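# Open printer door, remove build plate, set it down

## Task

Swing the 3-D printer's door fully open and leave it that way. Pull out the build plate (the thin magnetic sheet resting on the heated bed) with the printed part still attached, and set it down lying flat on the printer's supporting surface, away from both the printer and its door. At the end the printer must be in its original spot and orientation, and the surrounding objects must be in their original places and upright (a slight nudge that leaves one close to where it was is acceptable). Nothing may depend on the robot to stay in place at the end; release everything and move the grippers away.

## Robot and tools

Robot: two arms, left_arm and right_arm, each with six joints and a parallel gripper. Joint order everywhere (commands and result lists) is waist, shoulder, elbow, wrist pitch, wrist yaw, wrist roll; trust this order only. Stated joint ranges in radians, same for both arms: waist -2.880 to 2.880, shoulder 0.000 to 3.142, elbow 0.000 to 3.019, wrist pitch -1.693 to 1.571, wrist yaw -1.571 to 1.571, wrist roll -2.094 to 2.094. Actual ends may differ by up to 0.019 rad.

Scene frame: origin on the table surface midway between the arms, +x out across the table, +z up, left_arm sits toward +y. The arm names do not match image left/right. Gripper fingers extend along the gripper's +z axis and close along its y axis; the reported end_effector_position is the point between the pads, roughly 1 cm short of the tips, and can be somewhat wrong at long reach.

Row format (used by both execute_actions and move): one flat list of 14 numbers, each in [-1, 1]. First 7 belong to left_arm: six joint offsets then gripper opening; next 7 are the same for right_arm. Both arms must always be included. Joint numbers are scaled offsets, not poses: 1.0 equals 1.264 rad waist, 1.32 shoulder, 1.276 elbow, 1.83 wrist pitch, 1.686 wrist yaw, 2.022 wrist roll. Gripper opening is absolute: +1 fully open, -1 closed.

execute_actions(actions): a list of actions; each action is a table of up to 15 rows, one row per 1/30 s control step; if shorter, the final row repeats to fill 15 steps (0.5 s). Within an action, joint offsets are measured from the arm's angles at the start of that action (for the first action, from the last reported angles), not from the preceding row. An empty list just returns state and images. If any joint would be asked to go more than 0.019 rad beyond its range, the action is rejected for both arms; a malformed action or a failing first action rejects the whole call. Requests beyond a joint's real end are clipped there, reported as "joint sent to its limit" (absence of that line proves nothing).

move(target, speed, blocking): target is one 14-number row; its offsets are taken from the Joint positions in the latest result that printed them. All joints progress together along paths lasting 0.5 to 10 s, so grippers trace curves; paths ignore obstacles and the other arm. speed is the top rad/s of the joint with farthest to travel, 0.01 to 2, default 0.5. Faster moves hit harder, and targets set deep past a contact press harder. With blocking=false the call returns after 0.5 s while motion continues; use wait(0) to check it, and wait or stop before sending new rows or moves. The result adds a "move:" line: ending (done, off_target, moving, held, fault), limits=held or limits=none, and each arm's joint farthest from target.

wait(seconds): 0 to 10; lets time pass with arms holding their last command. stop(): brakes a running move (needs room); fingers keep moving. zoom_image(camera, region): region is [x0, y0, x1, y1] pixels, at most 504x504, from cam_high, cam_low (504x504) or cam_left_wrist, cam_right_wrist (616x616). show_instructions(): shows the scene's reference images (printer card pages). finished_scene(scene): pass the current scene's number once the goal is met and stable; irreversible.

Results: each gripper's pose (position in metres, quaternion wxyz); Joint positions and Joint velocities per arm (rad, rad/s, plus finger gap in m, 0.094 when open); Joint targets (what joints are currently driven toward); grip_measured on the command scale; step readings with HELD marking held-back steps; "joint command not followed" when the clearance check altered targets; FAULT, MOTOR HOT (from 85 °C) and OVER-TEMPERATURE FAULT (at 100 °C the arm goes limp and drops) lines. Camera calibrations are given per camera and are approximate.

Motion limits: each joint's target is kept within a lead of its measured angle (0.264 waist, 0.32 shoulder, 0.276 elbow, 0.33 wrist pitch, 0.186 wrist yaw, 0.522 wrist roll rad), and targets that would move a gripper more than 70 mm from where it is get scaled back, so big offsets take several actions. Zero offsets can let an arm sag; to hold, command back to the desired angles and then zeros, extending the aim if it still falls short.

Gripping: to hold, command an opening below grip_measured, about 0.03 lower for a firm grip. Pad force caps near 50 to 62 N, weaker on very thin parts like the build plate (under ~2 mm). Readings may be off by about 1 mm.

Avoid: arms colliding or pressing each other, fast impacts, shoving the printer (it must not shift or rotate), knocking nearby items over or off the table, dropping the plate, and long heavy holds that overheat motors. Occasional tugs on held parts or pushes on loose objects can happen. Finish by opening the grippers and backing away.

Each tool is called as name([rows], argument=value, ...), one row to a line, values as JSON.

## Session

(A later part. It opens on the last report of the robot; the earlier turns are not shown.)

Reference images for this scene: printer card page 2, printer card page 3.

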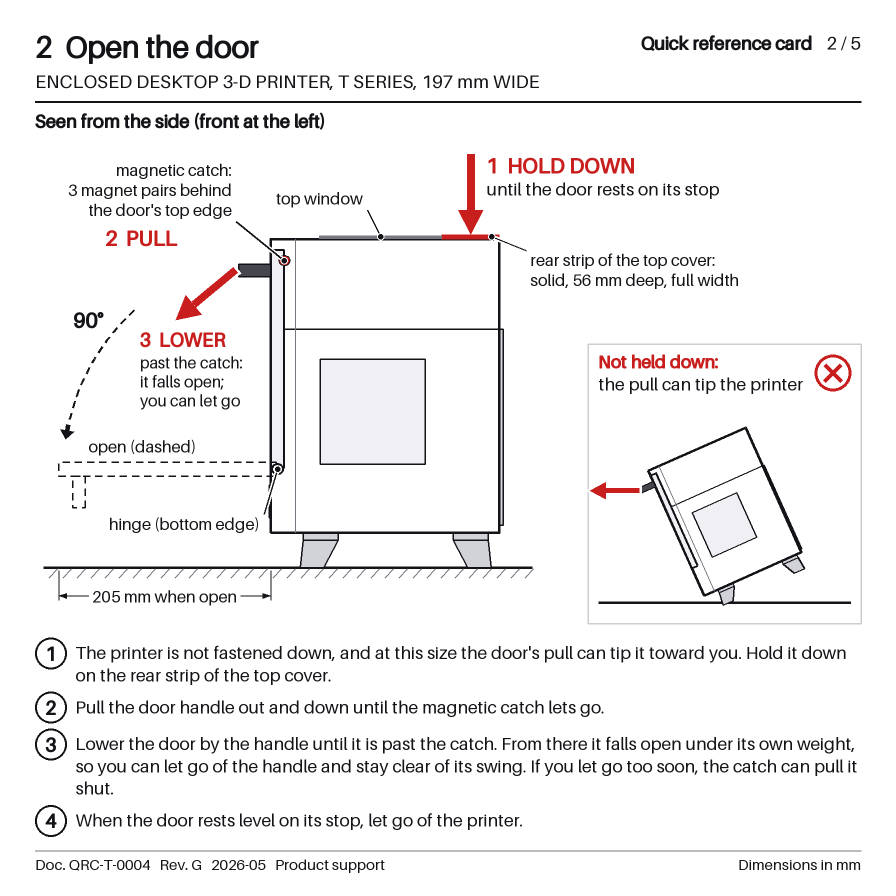

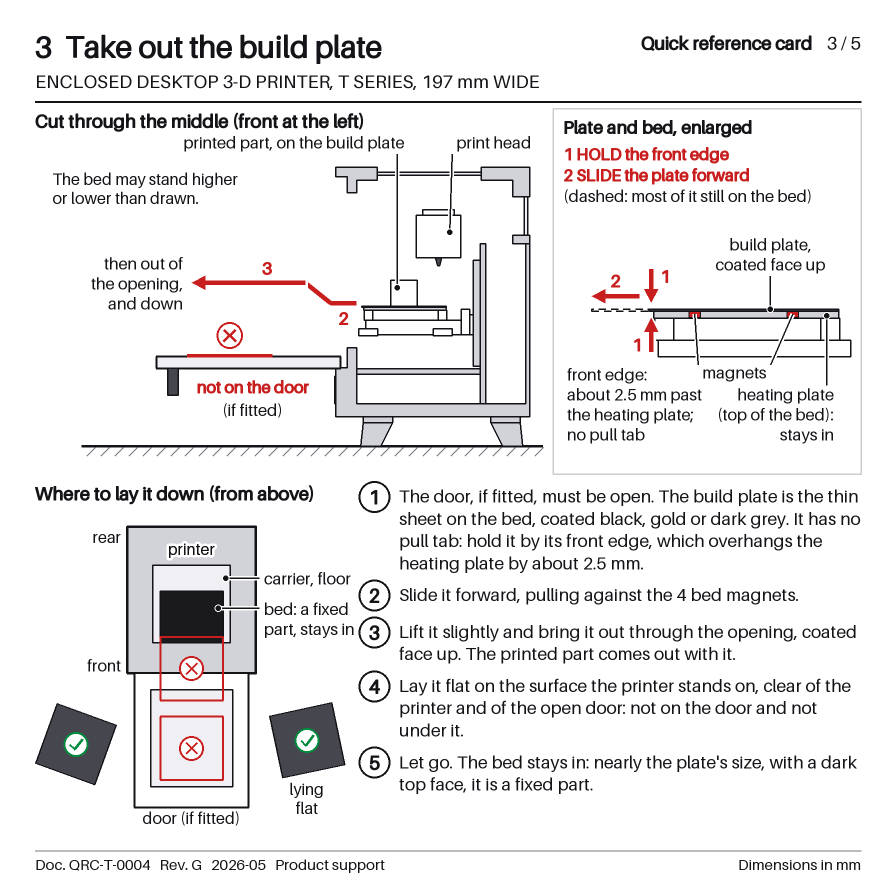

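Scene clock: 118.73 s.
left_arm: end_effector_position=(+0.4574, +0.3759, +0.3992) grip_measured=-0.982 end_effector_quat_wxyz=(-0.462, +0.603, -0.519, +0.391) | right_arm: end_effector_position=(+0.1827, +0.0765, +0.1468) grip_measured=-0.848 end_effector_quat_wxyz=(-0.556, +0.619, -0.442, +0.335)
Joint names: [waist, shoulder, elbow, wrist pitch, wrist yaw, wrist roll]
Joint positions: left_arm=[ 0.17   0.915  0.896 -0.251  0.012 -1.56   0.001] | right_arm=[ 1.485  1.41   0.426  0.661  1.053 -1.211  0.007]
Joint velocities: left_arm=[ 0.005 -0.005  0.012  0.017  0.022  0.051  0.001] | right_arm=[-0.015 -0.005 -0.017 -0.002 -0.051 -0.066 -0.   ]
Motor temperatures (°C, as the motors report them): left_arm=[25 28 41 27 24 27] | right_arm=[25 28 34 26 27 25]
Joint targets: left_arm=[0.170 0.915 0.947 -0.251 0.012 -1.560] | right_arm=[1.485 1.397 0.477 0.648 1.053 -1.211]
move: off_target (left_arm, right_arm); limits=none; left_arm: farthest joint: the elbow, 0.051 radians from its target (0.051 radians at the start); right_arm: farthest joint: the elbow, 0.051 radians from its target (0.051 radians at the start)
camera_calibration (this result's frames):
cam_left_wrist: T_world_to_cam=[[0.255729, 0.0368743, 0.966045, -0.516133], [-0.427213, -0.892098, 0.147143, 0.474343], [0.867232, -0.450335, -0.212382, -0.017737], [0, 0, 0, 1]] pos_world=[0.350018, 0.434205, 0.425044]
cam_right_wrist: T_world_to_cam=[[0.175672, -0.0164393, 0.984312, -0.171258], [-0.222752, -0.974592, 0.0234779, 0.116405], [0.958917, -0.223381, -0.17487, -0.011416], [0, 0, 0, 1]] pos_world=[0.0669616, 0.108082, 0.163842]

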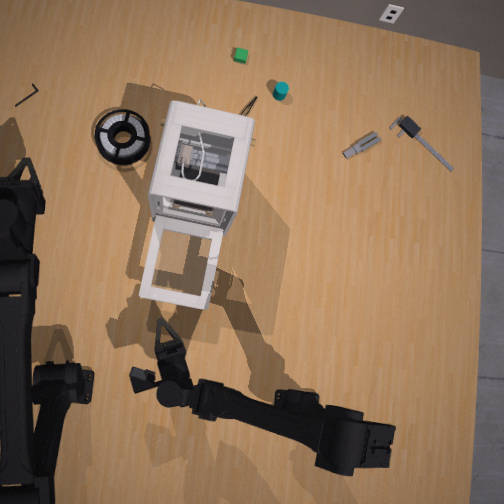

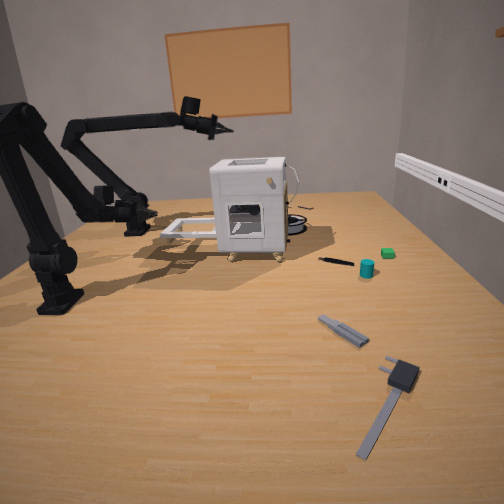

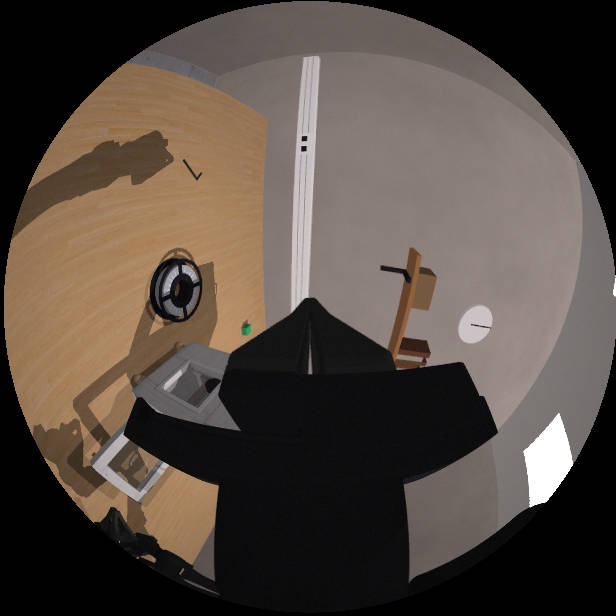

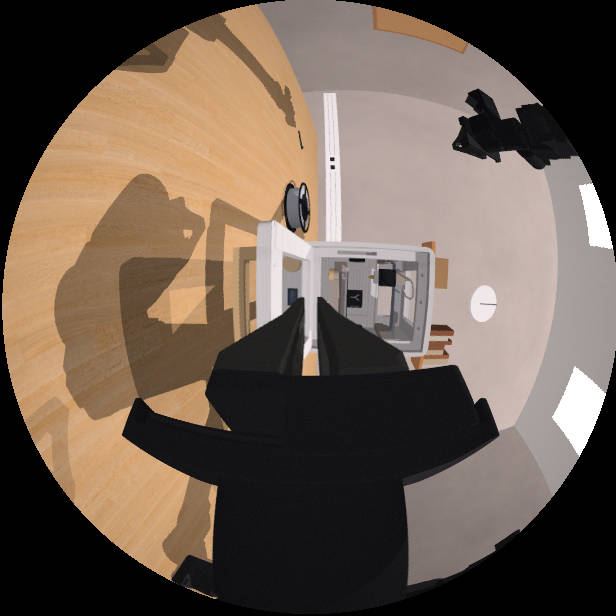

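move(target=[0,0,0.04,0,0,0,-1, -0.05,-0.03,0.1,0,0,-0.03,-0.85], speed=0.3)

Scene clock: 122.77 s.
left_arm: end_effector_position=(+0.4574, +0.3759, +0.3992) grip_measured=-0.982 end_effector_quat_wxyz=(-0.462, +0.603, -0.519, +0.391) | right_arm: end_effector_position=(+0.2061, +0.0941, +0.1878) grip_measured=-0.848 end_effector_quat_wxyz=(+0.573, -0.587, +0.456, -0.344)
Joint names: [waist, shoulder, elbow, wrist pitch, wrist yaw, wrist roll]
Joint positions: left_arm=[ 0.17   0.915  0.896 -0.251  0.012 -1.56   0.001] | right_arm=[ 1.432  1.385  0.509  0.661  1.053 -1.263  0.007]
Joint velocities: left_arm=[-0.015 -0.015 -0.007 -0.002  0.037 -0.037 -0.001] | right_arm=[-0.005 -0.005 -0.002  0.017 -0.066  0.037 -0.001]
Motor temperatures (°C, as the motors report them): left_arm=[25 28 41 27 24 27] | right_arm=[25 27 34 26 27 25]
Joint targets: left_arm=[0.170 0.915 0.947 -0.251 0.012 -1.560] | right_arm=[1.422 1.370 0.554 0.661 1.053 -1.272]
move: off_target (left_arm, right_arm); limits=none; left_arm: farthest joint: the elbow, 0.051 radians from its target (0.051 radians at the start); right_arm: farthest joint: the elbow, 0.044 radians from its target (0.127 radians at the start)
camera_calibration (this result's frames):
cam_left_wrist: T_world_to_cam=[[0.255729, 0.0368743, 0.966045, -0.516133], [-0.427213, -0.892098, 0.147143, 0.474343], [0.867232, -0.450335, -0.212382, -0.017737], [0, 0, 0, 1]] pos_world=[0.350018, 0.434205, 0.425044]
cam_right_wrist: T_world_to_cam=[[0.142324, -0.0818497, 0.98643, -0.202755], [-0.266876, -0.962842, -0.0413871, 0.157923], [0.953164, -0.257364, -0.158879, -0.0214084], [0, 0, 0, 1]] pos_world=[0.0914086, 0.12995, 0.203139]

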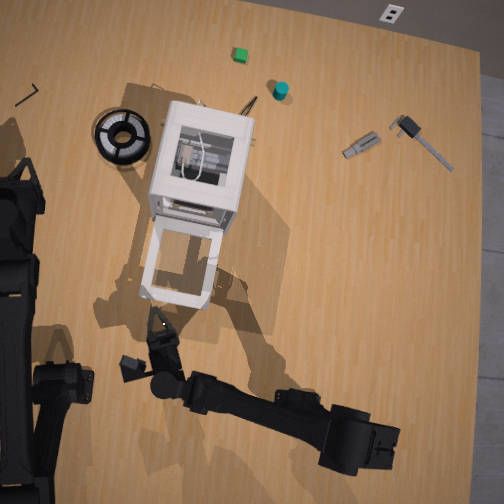

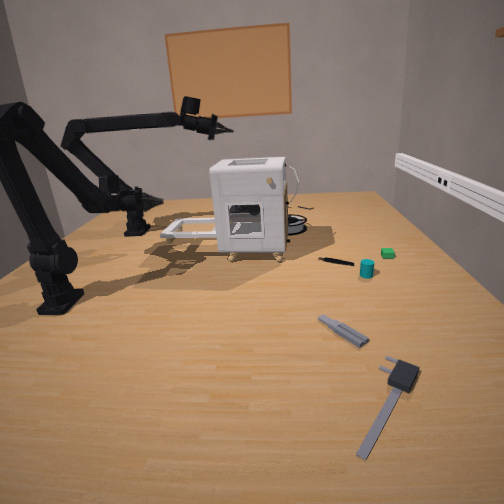

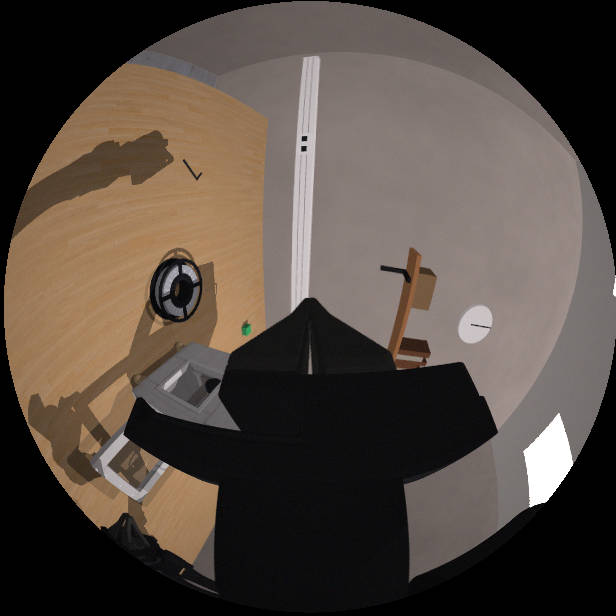

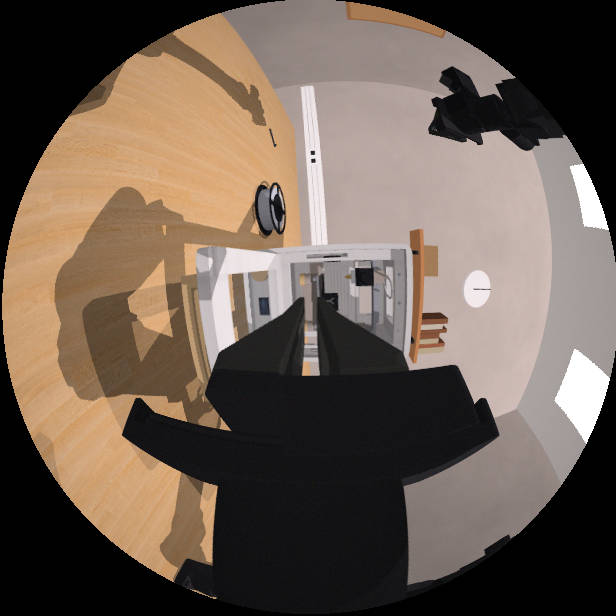

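move(target=[-0.453,0.02,-0.03,-0.088,0,0,-0.8, -0.361,0.225,0.275,-0.06,-0.006,-0.027,-0.85], speed=0.25)

zoom_image(camera="cam_right_wrist", region=[240, 180, 400, 340])

Scene clock: 126.57 s.
left_arm: end_effector_position=(+0.4145, +0.1248, +0.3383) grip_measured=-0.802 end_effector_quat_wxyz=(+0.289, -0.466, +0.713, -0.437) | right_arm: end_effector_position=(+0.4165, +0.0559, +0.1620) grip_measured=-0.848 end_effector_quat_wxyz=(-0.442, +0.514, -0.557, +0.480)
Joint names: [waist, shoulder, elbow, wrist pitch, wrist yaw, wrist roll]
Joint positions: left_arm=[-0.394  0.928  0.862 -0.401  0.012 -1.56   0.009] | right_arm=[ 0.983  1.669  0.803  0.565  1.045 -1.309  0.007]
Joint velocities: left_arm=[-0.015 -0.015 -0.012 -0.032  0.037 -0.022  0.   ] | right_arm=[ 0.005 -0.005  0.012 -0.012 -0.066 -0.051 -0.001]
Motor temperatures (°C, as the motors report them): left_arm=[25 28 41 27 24 27] | right_arm=[25 27 35 26 27 25]
Joint targets: left_arm=[-0.403 0.941 0.858 -0.412 0.012 -1.560] | right_arm=[0.976 1.682 0.860 0.552 1.043 -1.317]
move: off_target (right_arm); limits=none; left_arm: farthest joint: the shoulder, 0.013 radians from its target (0.027 radians at the start); right_arm: farthest joint: the elbow, 0.057 radians from its target (0.351 radians at the start)
camera_calibration (this result's frames):
cam_left_wrist: T_world_to_cam=[[0.405643, -0.176255, 0.896877, -0.449185], [-0.801278, -0.540686, 0.256149, 0.315291], [0.439781, -0.822553, -0.360555, 0.167188], [0, 0, 0, 1]] pos_world=[0.361318, 0.228823, 0.382383]
cam_right_wrist: T_world_to_cam=[[0.146555, -0.0190629, 0.989019, -0.216095], [-0.647325, -0.757864, 0.0813147, 0.303349], [0.747992, -0.652134, -0.123409, -0.134088], [0, 0, 0, 1]] pos_world=[0.328332, 0.138334, 0.172508]

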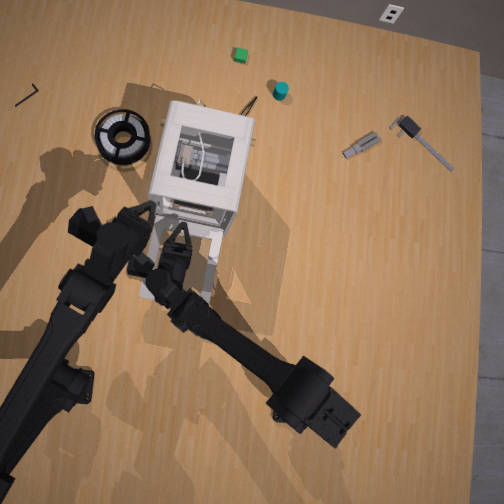

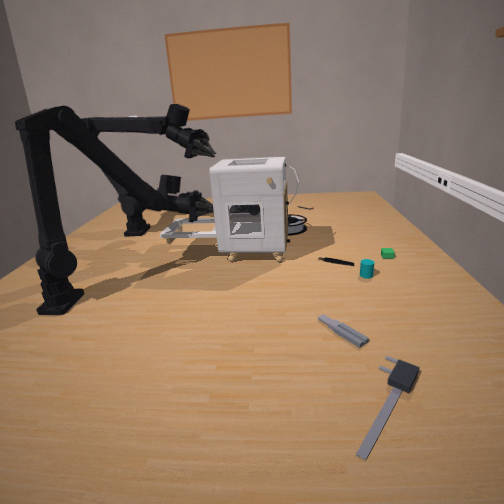

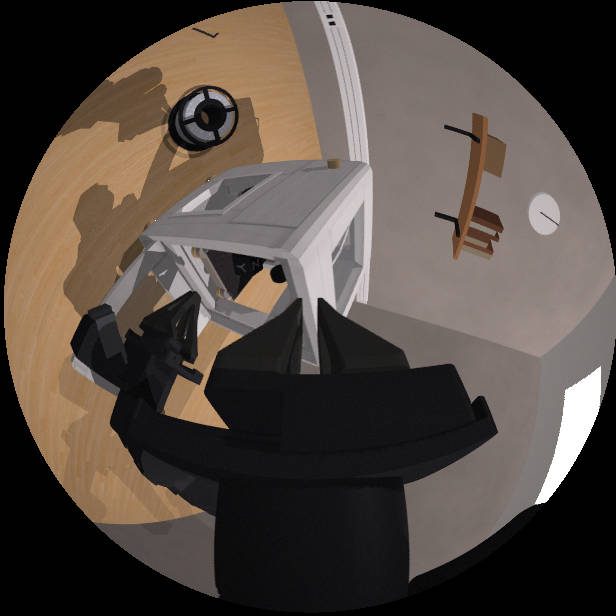

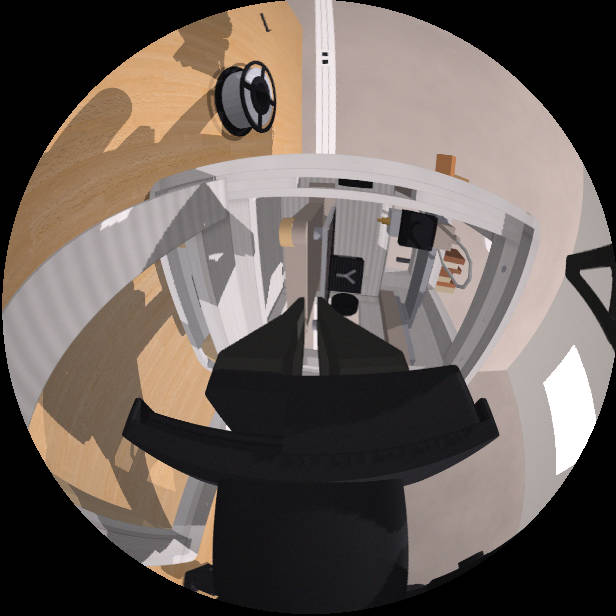

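Region (240, 180, 400, 340) of cam_right_wrist's 616x616 image, scaled by 3.150, with more detail than that image has.

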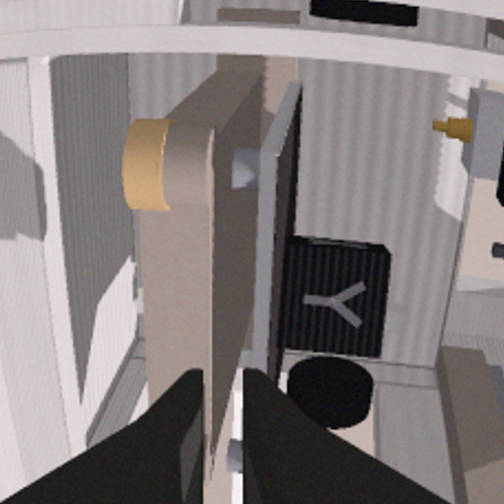

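move(target=[-0.01,0.075,0.062,0.022,0,0,-0.8, -0.048,0.008,0.075,-0.025,-0.031,0,-0.85], speed=0.06)

zoom_image(camera="cam_right_wrist", region=[240, 180, 400, 340])

Scene clock: 130.03 s.
left_arm: end_effector_position=(+0.4373, +0.1153, +0.3249) grip_measured=-0.802 end_effector_quat_wxyz=(+0.282, -0.470, +0.719, -0.427) | right_arm: end_effector_position=(+0.4398, +0.0520, +0.1693) grip_measured=-0.848 end_effector_quat_wxyz=(+0.442, -0.514, +0.562, -0.474)
Joint names: [waist, shoulder, elbow, wrist pitch, wrist yaw, wrist roll]
Joint positions: left_arm=[-0.394  1.014  0.893 -0.376  0.012 -1.56   0.009] | right_arm=[ 0.935  1.669  0.838  0.532  0.995 -1.309  0.007]
Joint velocities: left_arm=[-0.005 -0.015  0.007 -0.007 -0.037 -0.007 -0.   ] | right_arm=[ 0.005 -0.005 -0.007 -0.002 -0.007  0.095  0.001]
Motor temperatures (°C, as the motors report them): left_arm=[25 28 41 27 24 27] | right_arm=[25 28 36 26 27 25]
Joint targets: left_arm=[-0.407 1.027 0.941 -0.360 0.012 -1.560] | right_arm=[0.922 1.680 0.899 0.519 0.993 -1.309]
move: off_target (left_arm, right_arm); limits=none; left_arm: farthest joint: the elbow, 0.048 radians from its target (0.079 radians at the start); right_arm: farthest joint: the elbow, 0.060 radians from its target (0.096 radians at the start)
camera_calibration (this result's frames):
cam_left_wrist: T_world_to_cam=[[0.430097, -0.186431, 0.883323, -0.453138], [-0.794025, -0.543704, 0.271865, 0.323939], [0.429582, -0.818309, -0.381876, 0.155415], [0, 0, 0, 1]] pos_world=[0.385345, 0.218826, 0.37155]
cam_right_wrist: T_world_to_cam=[[0.156786, -0.0295807, 0.98719, -0.230419], [-0.646689, -0.758549, 0.0799776, 0.314906], [0.746466, -0.650944, -0.138059, -0.150015], [0, 0, 0, 1]] pos_world=[0.351754, 0.134405, 0.181571]

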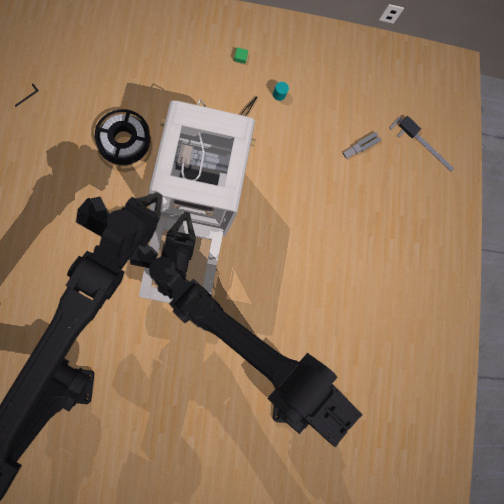

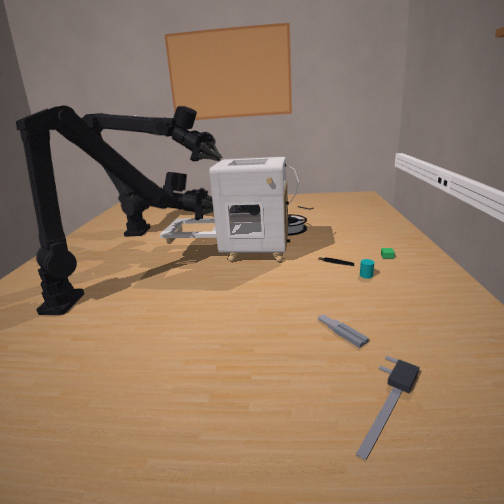

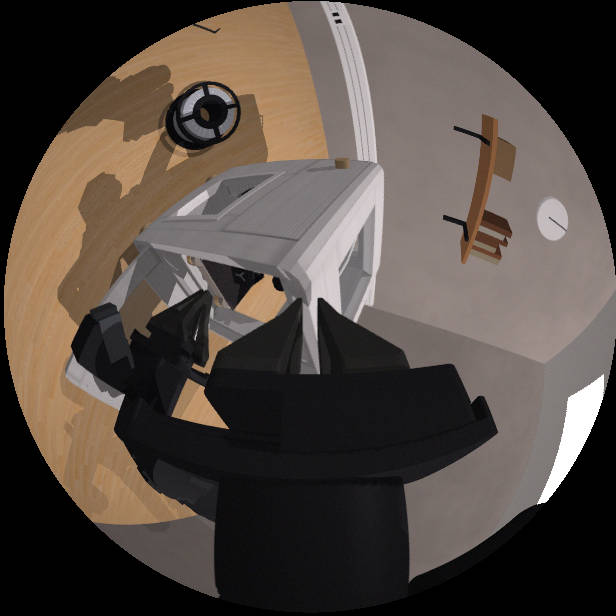

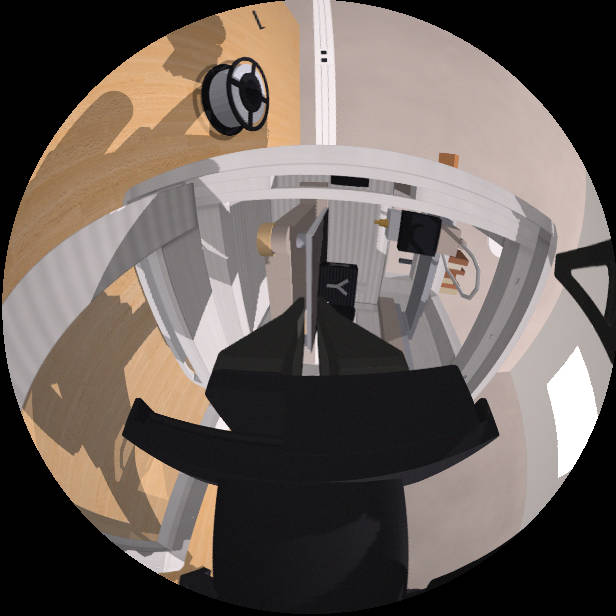

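Region (240, 180, 400, 340) of cam_right_wrist's 616x616 image, scaled by 3.150, with more detail than that image has.

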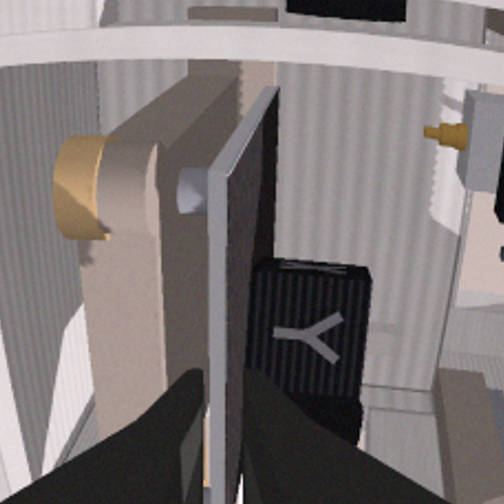

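execute_actions([
  [[0,0.02,0.04,0,0,0,-0.8,-0.012,0.01,0.048,-0.006,-0.003,0,-0.85],[0,0.02,0.04,0,0,0,-0.8,-0.014,0.011,0.05,-0.007,-0.005,0,-0.85],[0,0.02,0.04,0,0,0,-0.8,-0.016,0.012,0.052,-0.008,-0.006,0,-0.85],[0,0.02,0.04,0,0,0,-0.8,-0.018,0.013,0.053,-0.008,-0.008,0,-0.85],[0,0.02,0.04,0,0,0,-0.8,-0.02,0.014,0.055,-0.009,-0.009,0,-0.85],[0,0.02,0.04,0,0,0,-0.8,-0.023,0.015,0.057,-0.01,-0.011,0,-0.85]],
])

zoom_image(camera="cam_right_wrist", region=[270, 240, 350, 320])

Scene clock: 132.63 s.
left_arm: end_effector_position=(+0.4398, +0.1143, +0.3221) grip_measured=-0.802 end_effector_quat_wxyz=(+0.280, -0.471, +0.721, -0.424) | right_arm: end_effector_position=(+0.4488, +0.0500, +0.1713) grip_measured=-0.848 end_effector_quat_wxyz=(+0.442, -0.512, +0.565, -0.473)
Joint names: [waist, shoulder, elbow, wrist pitch, wrist yaw, wrist roll]
Joint positions: left_arm=[-0.394  1.025  0.897 -0.376  0.012 -1.56   0.009] | right_arm=[ 0.916  1.672  0.851  0.528  0.978 -1.309  0.007]
Joint velocities: left_arm=[-0.015 -0.005 -0.002 -0.022  0.007 -0.095  0.001] | right_arm=[ 0.005 -0.005  0.002 -0.017 -0.007  0.007  0.   ]
Motor temperatures (°C, as the motors report them): left_arm=[25 28 41 27 24 27] | right_arm=[25 28 36 26 27 25]
Joint targets: left_arm=[-0.394 1.040 0.944 -0.376 0.012 -1.560] | right_arm=[0.906 1.689 0.911 0.514 0.976 -1.309]
Step readings (joint positions):
0: left_arm=[-0.394 1.014 0.893 -0.376 0.012 -1.560] | right_arm=[0.935 1.669 0.838 0.532 0.994 -1.309]
1: left_arm=[-0.394 1.014 0.893 -0.376 0.012 -1.560] | right_arm=[0.935 1.669 0.838 0.532 0.993 -1.309]
2: left_arm=[-0.394 1.015 0.895 -0.376 0.012 -1.560] | right_arm=[0.934 1.669 0.838 0.532 0.991 -1.309]
4: left_arm=[-0.394 1.020 0.896 -0.376 0.012 -1.560] | right_arm=[0.933 1.669 0.839 0.532 0.986 -1.309]
8: left_arm=[-0.394 1.025 0.897 -0.376 0.012 -1.560] | right_arm=[0.924 1.672 0.847 0.528 0.978 -1.309]
15: Joint positions above
camera_calibration (this result's frames):
cam_left_wrist: T_world_to_cam=[[0.435997, -0.188885, 0.879903, -0.453213], [-0.792193, -0.544466, 0.275658, 0.324197], [0.427009, -0.817239, -0.387019, 0.155064], [0, 0, 0, 1]] pos_world=[0.388212, 0.217633, 0.369429]
cam_right_wrist: T_world_to_cam=[[0.157856, -0.0364525, 0.986789, -0.233977], [-0.648309, -0.757602, 0.0757231, 0.320378], [0.744833, -0.651698, -0.143224, -0.156146], [0, 0, 0, 1]] pos_world=[0.360941, 0.132431, 0.184262]

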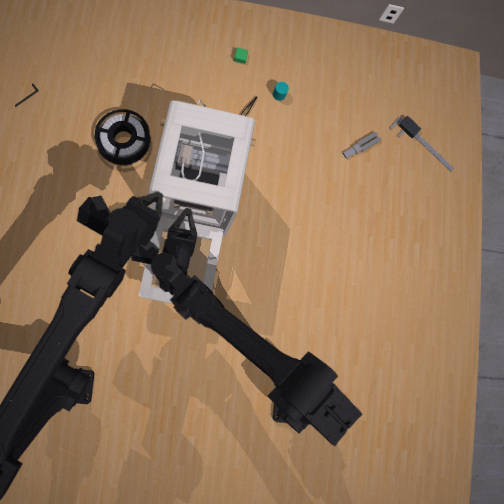

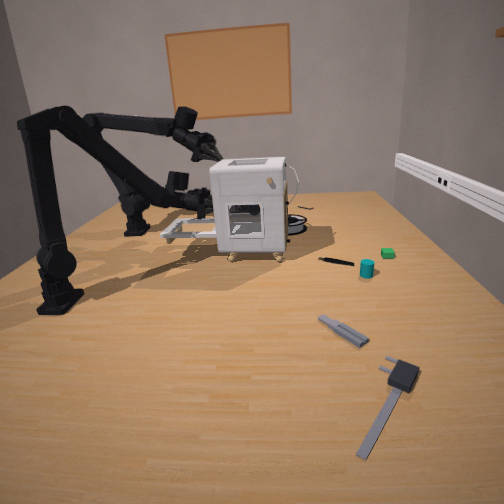

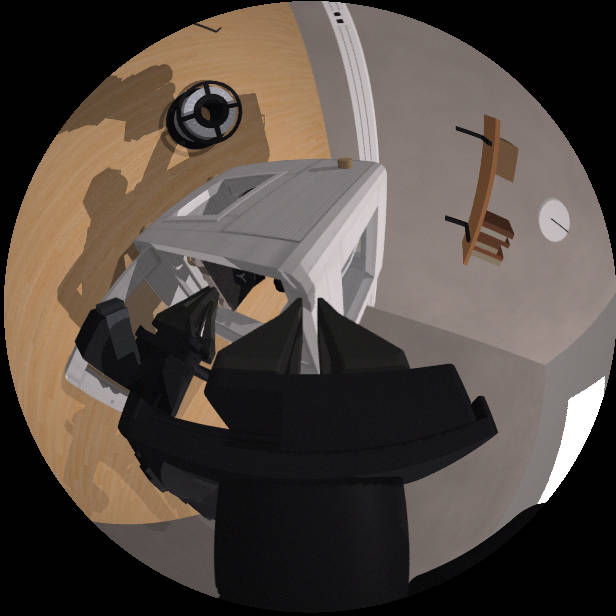

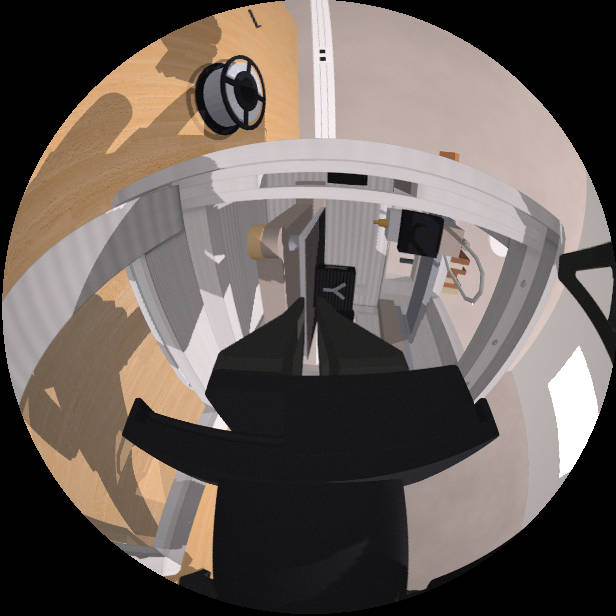

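Region (270, 240, 350, 320) of cam_right_wrist's 616x616 image, scaled by 6.300, with more detail than that image has.

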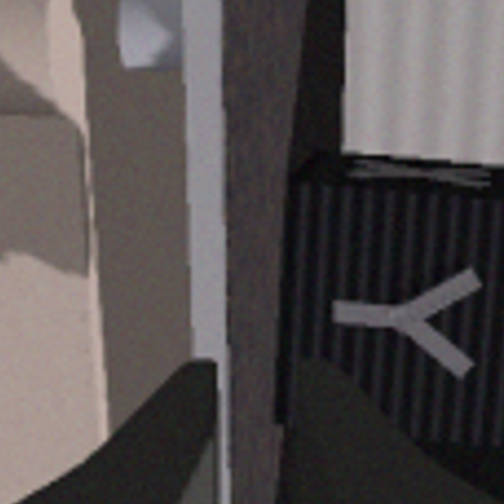

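execute_actions([
  [[0,0.015,0.04,0,0,0,-0.8,-0.008,0.017,0.046,-0.006,0,0,-0.85],[0,0.015,0.04,0,0,0,-0.8,-0.008,0.018,0.046,-0.006,0,0,-0.85],[0,0.015,0.04,0,0,0,-0.8,-0.008,0.018,0.046,-0.006,0,0,-0.85],[0,0.015,0.04,0,0,0,-0.8,-0.012,0.018,0.046,-0.006,-0.003,0,-0.85],[0,0.015,0.04,0,0,0,-0.8,-0.015,0.018,0.046,-0.006,-0.005,0,-0.85],[0,0.015,0.04,0,0,0,-0.8,-0.018,0.018,0.046,-0.006,-0.007,0,-0.85],[0,0.015,0.04,0,0,0,-0.8,-0.021,0.018,0.046,-0.006,-0.009,0,-0.85]],
])

zoom_image(camera="cam_right_wrist", region=[270, 240, 350, 320])

Scene clock: 134.50 s.
left_arm: end_effector_position=(+0.4398, +0.1143, +0.3221) grip_measured=-0.802 end_effector_quat_wxyz=(+0.280, -0.471, +0.721, -0.424) | right_arm: end_effector_position=(+0.4545, +0.0453, +0.1661) grip_measured=-0.848 end_effector_quat_wxyz=(+0.438, -0.514, +0.566, -0.472)
Joint names: [waist, shoulder, elbow, wrist pitch, wrist yaw, wrist roll]
Joint positions: left_arm=[-0.394  1.025  0.897 -0.376  0.012 -1.56   0.009] | right_arm=[ 0.901  1.681  0.851  0.528  0.965 -1.309  0.007]
Joint velocities: left_arm=[-0.024  0.005  0.002 -0.017 -0.051 -0.022 -0.   ] | right_arm=[-0.015 -0.015  0.002  0.022 -0.037  0.051 -0.001]
Motor temperatures (°C, as the motors report them): left_arm=[25 28 41 27 24 27] | right_arm=[25 28 36 26 27 25]
Joint targets: left_arm=[-0.394 1.044 0.948 -0.376 0.012 -1.560] | right_arm=[0.890 1.696 0.910 0.517 0.963 -1.309]
Step readings (joint positions):
0: left_arm=[-0.394 1.025 0.897 -0.376 0.012 -1.560] | right_arm=[0.916 1.672 0.851 0.528 0.978 -1.309]
1: left_arm=[-0.394 1.025 0.897 -0.376 0.012 -1.560] | right_arm=[0.916 1.673 0.851 0.528 0.978 -1.309]
2: left_arm=[-0.394 1.025 0.897 -0.376 0.012 -1.560] | right_arm=[0.916 1.673 0.851 0.528 0.978 -1.309]
4: left_arm=[-0.394 1.025 0.897 -0.376 0.012 -1.560] | right_arm=[0.916 1.676 0.851 0.528 0.977 -1.309]
8: left_arm=[-0.394 1.025 0.897 -0.376 0.012 -1.560] | right_arm=[0.911 1.680 0.851 0.528 0.966 -1.309]
15: Joint positions above
camera_calibration (this result's frames):
cam_left_wrist: T_world_to_cam=[[0.435997, -0.188885, 0.879903, -0.453213], [-0.792193, -0.544466, 0.275658, 0.324197], [0.427009, -0.817239, -0.387019, 0.155064], [0, 0, 0, 1]] pos_world=[0.388212, 0.217633, 0.369429]
cam_right_wrist: T_world_to_cam=[[0.166028, -0.032465, 0.985586, -0.233624], [-0.650088, -0.75513, 0.0846375, 0.32019], [0.741498, -0.65477, -0.146478, -0.161988], [0, 0, 0, 1]] pos_world=[0.367053, 0.128136, 0.179429]

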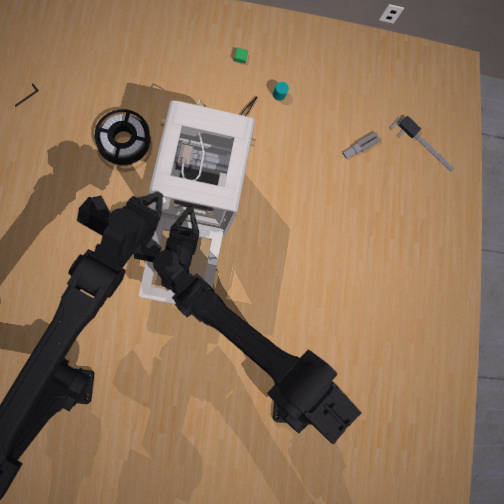

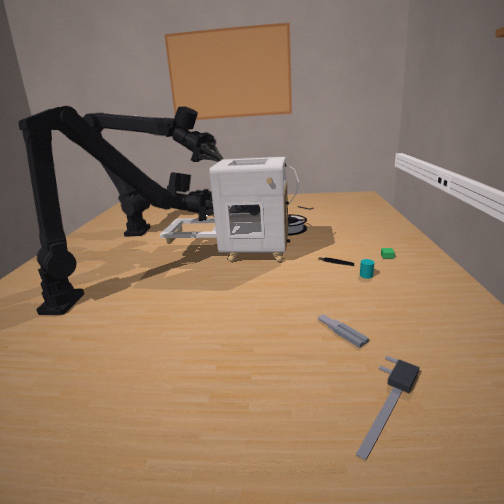

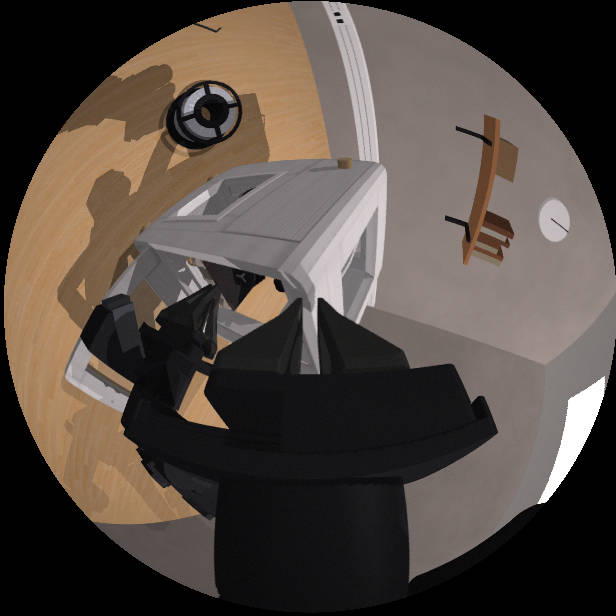

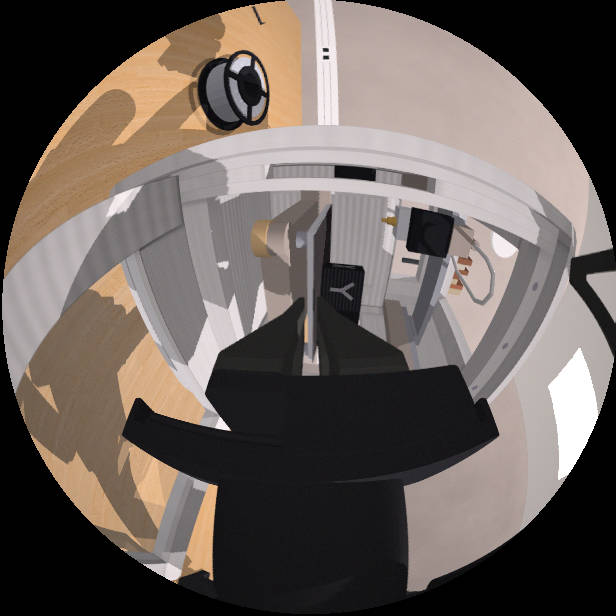

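Region (270, 240, 350, 320) of cam_right_wrist's 616x616 image, scaled by 6.300, with more detail than that image has.

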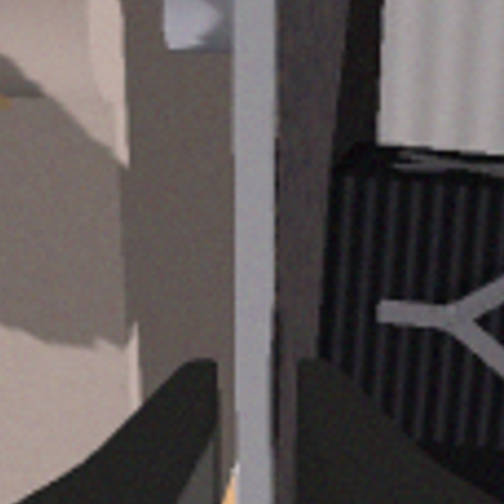

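execute_actions([
  [[0,0.015,0.04,0,0,0,-0.8,0.017,0,0.046,0,0,0,-0.85]],
  [[0,0.015,0.04,0,0,0,-0.8,0,0,0.053,0,0,0,-0.85]],
])

zoom_image(camera="cam_right_wrist", region=[270, 240, 350, 320])

Scene clock: 136.50 s.
left_arm: end_effector_position=(+0.4398, +0.1143, +0.3221) grip_measured=-0.802 end_effector_quat_wxyz=(+0.280, -0.471, +0.721, -0.424) | right_arm: end_effector_position=(+0.4527, +0.0515, +0.1692) grip_measured=-0.848 end_effector_quat_wxyz=(+0.443, -0.514, +0.564, -0.470)
Joint names: [waist, shoulder, elbow, wrist pitch, wrist yaw, wrist roll]
Joint positions: left_arm=[-0.394  1.025  0.897 -0.376  0.012 -1.56   0.009] | right_arm=[ 0.91   1.681  0.858  0.528  0.965 -1.309  0.007]
Joint velocities: left_arm=[-0.015 -0.015 -0.007  0.022 -0.081 -0.022  0.001] | right_arm=[ 0.005  0.015 -0.012 -0.022 -0.066  0.022  0.001]
Motor temperatures (°C, as the motors report them): left_arm=[25 28 42 27 24 27] | right_arm=[25 28 37 26 27 25]
Joint targets: left_arm=[-0.394 1.044 0.948 -0.376 0.012 -1.560] | right_arm=[0.910 1.681 0.919 0.528 0.965 -1.309]
Step readings (joint positions; steps 1 to 15: 1st action; 16 to 30: 2nd action):
0: left_arm=[-0.394 1.025 0.897 -0.376 0.012 -1.560] | right_arm=[0.901 1.681 0.851 0.528 0.965 -1.309]
1: left_arm=[-0.394 1.025 0.897 -0.376 0.012 -1.560] | right_arm=[0.901 1.681 0.851 0.528 0.965 -1.309]
2: left_arm=[-0.394 1.025 0.897 -0.376 0.012 -1.560] | right_arm=[0.902 1.681 0.851 0.528 0.965 -1.309]
4: left_arm=[-0.394 1.025 0.897 -0.376 0.012 -1.560] | right_arm=[0.905 1.681 0.851 0.528 0.965 -1.309]
8: left_arm=[-0.394 1.025 0.897 -0.376 0.012 -1.560] | right_arm=[0.909 1.681 0.851 0.528 0.965 -1.309]
15: left_arm=[-0.394 1.025 0.897 -0.376 0.012 -1.560] | right_arm=[0.910 1.681 0.851 0.528 0.965 -1.309]
16: left_arm=[-0.394 1.025 0.897 -0.376 0.012 -1.560] | right_arm=[0.910 1.681 0.851 0.528 0.965 -1.309]
17: left_arm=[-0.394 1.025 0.897 -0.376 0.012 -1.560] | right_arm=[0.910 1.681 0.852 0.528 0.965 -1.309]
19: left_arm=[-0.394 1.025 0.897 -0.376 0.012 -1.560] | right_arm=[0.910 1.681 0.854 0.528 0.965 -1.309]
23: left_arm=[-0.394 1.025 0.897 -0.376 0.012 -1.560] | right_arm=[0.910 1.681 0.858 0.528 0.965 -1.309]
30: Joint positions above
camera_calibration (this result's frames):
cam_left_wrist: T_world_to_cam=[[0.435997, -0.188885, 0.879903, -0.453213], [-0.792193, -0.544466, 0.275658, 0.324197], [0.427009, -0.817239, -0.387019, 0.155064], [0, 0, 0, 1]] pos_world=[0.388212, 0.217633, 0.369429]
cam_right_wrist: T_world_to_cam=[[0.161946, -0.0365226, 0.986124, -0.234172], [-0.643218, -0.761759, 0.0774193, 0.321883], [0.748361, -0.64683, -0.146856, -0.159556], [0, 0, 0, 1]] pos_world=[0.36437, 0.133439, 0.182571]

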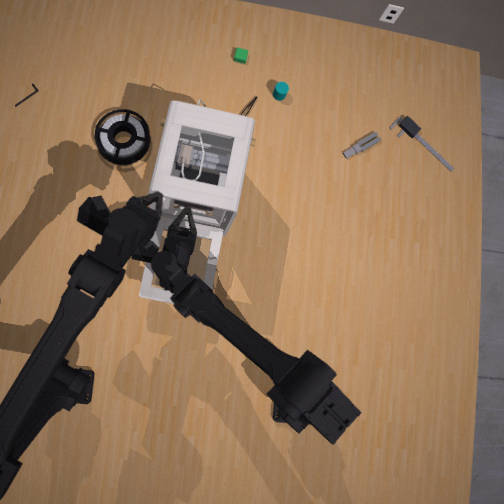

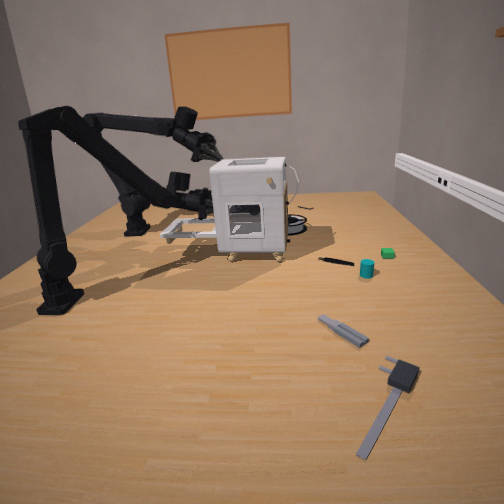

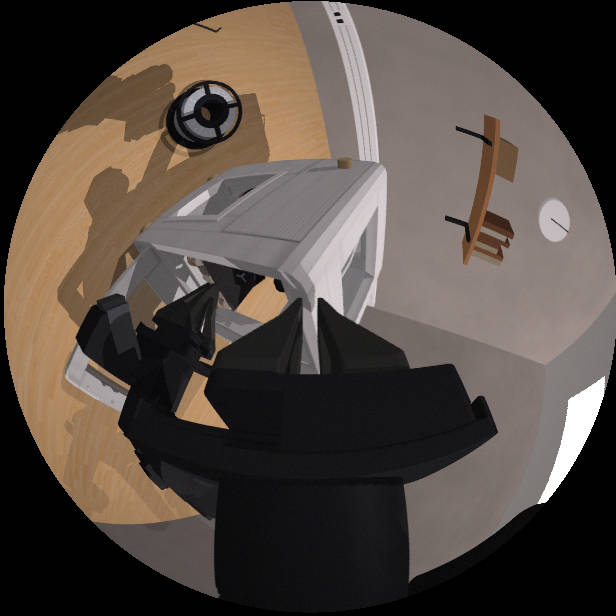

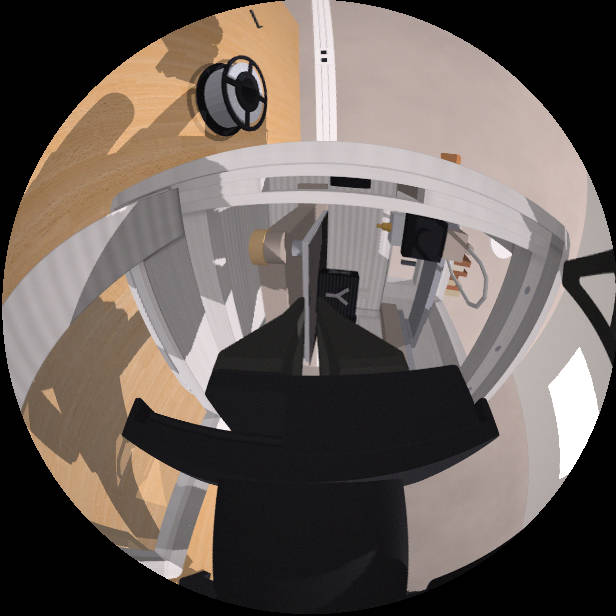

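Region (270, 240, 350, 320) of cam_right_wrist's 616x616 image, scaled by 6.300, with more detail than that image has.

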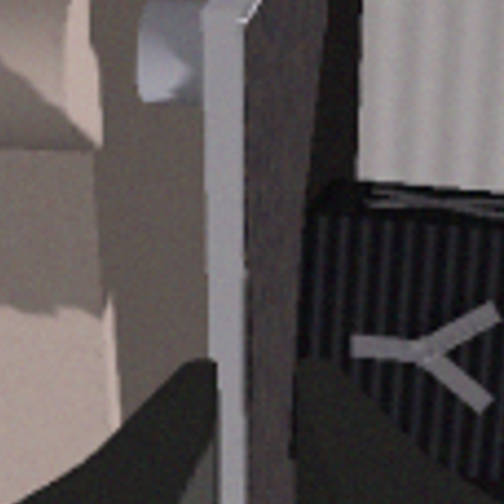

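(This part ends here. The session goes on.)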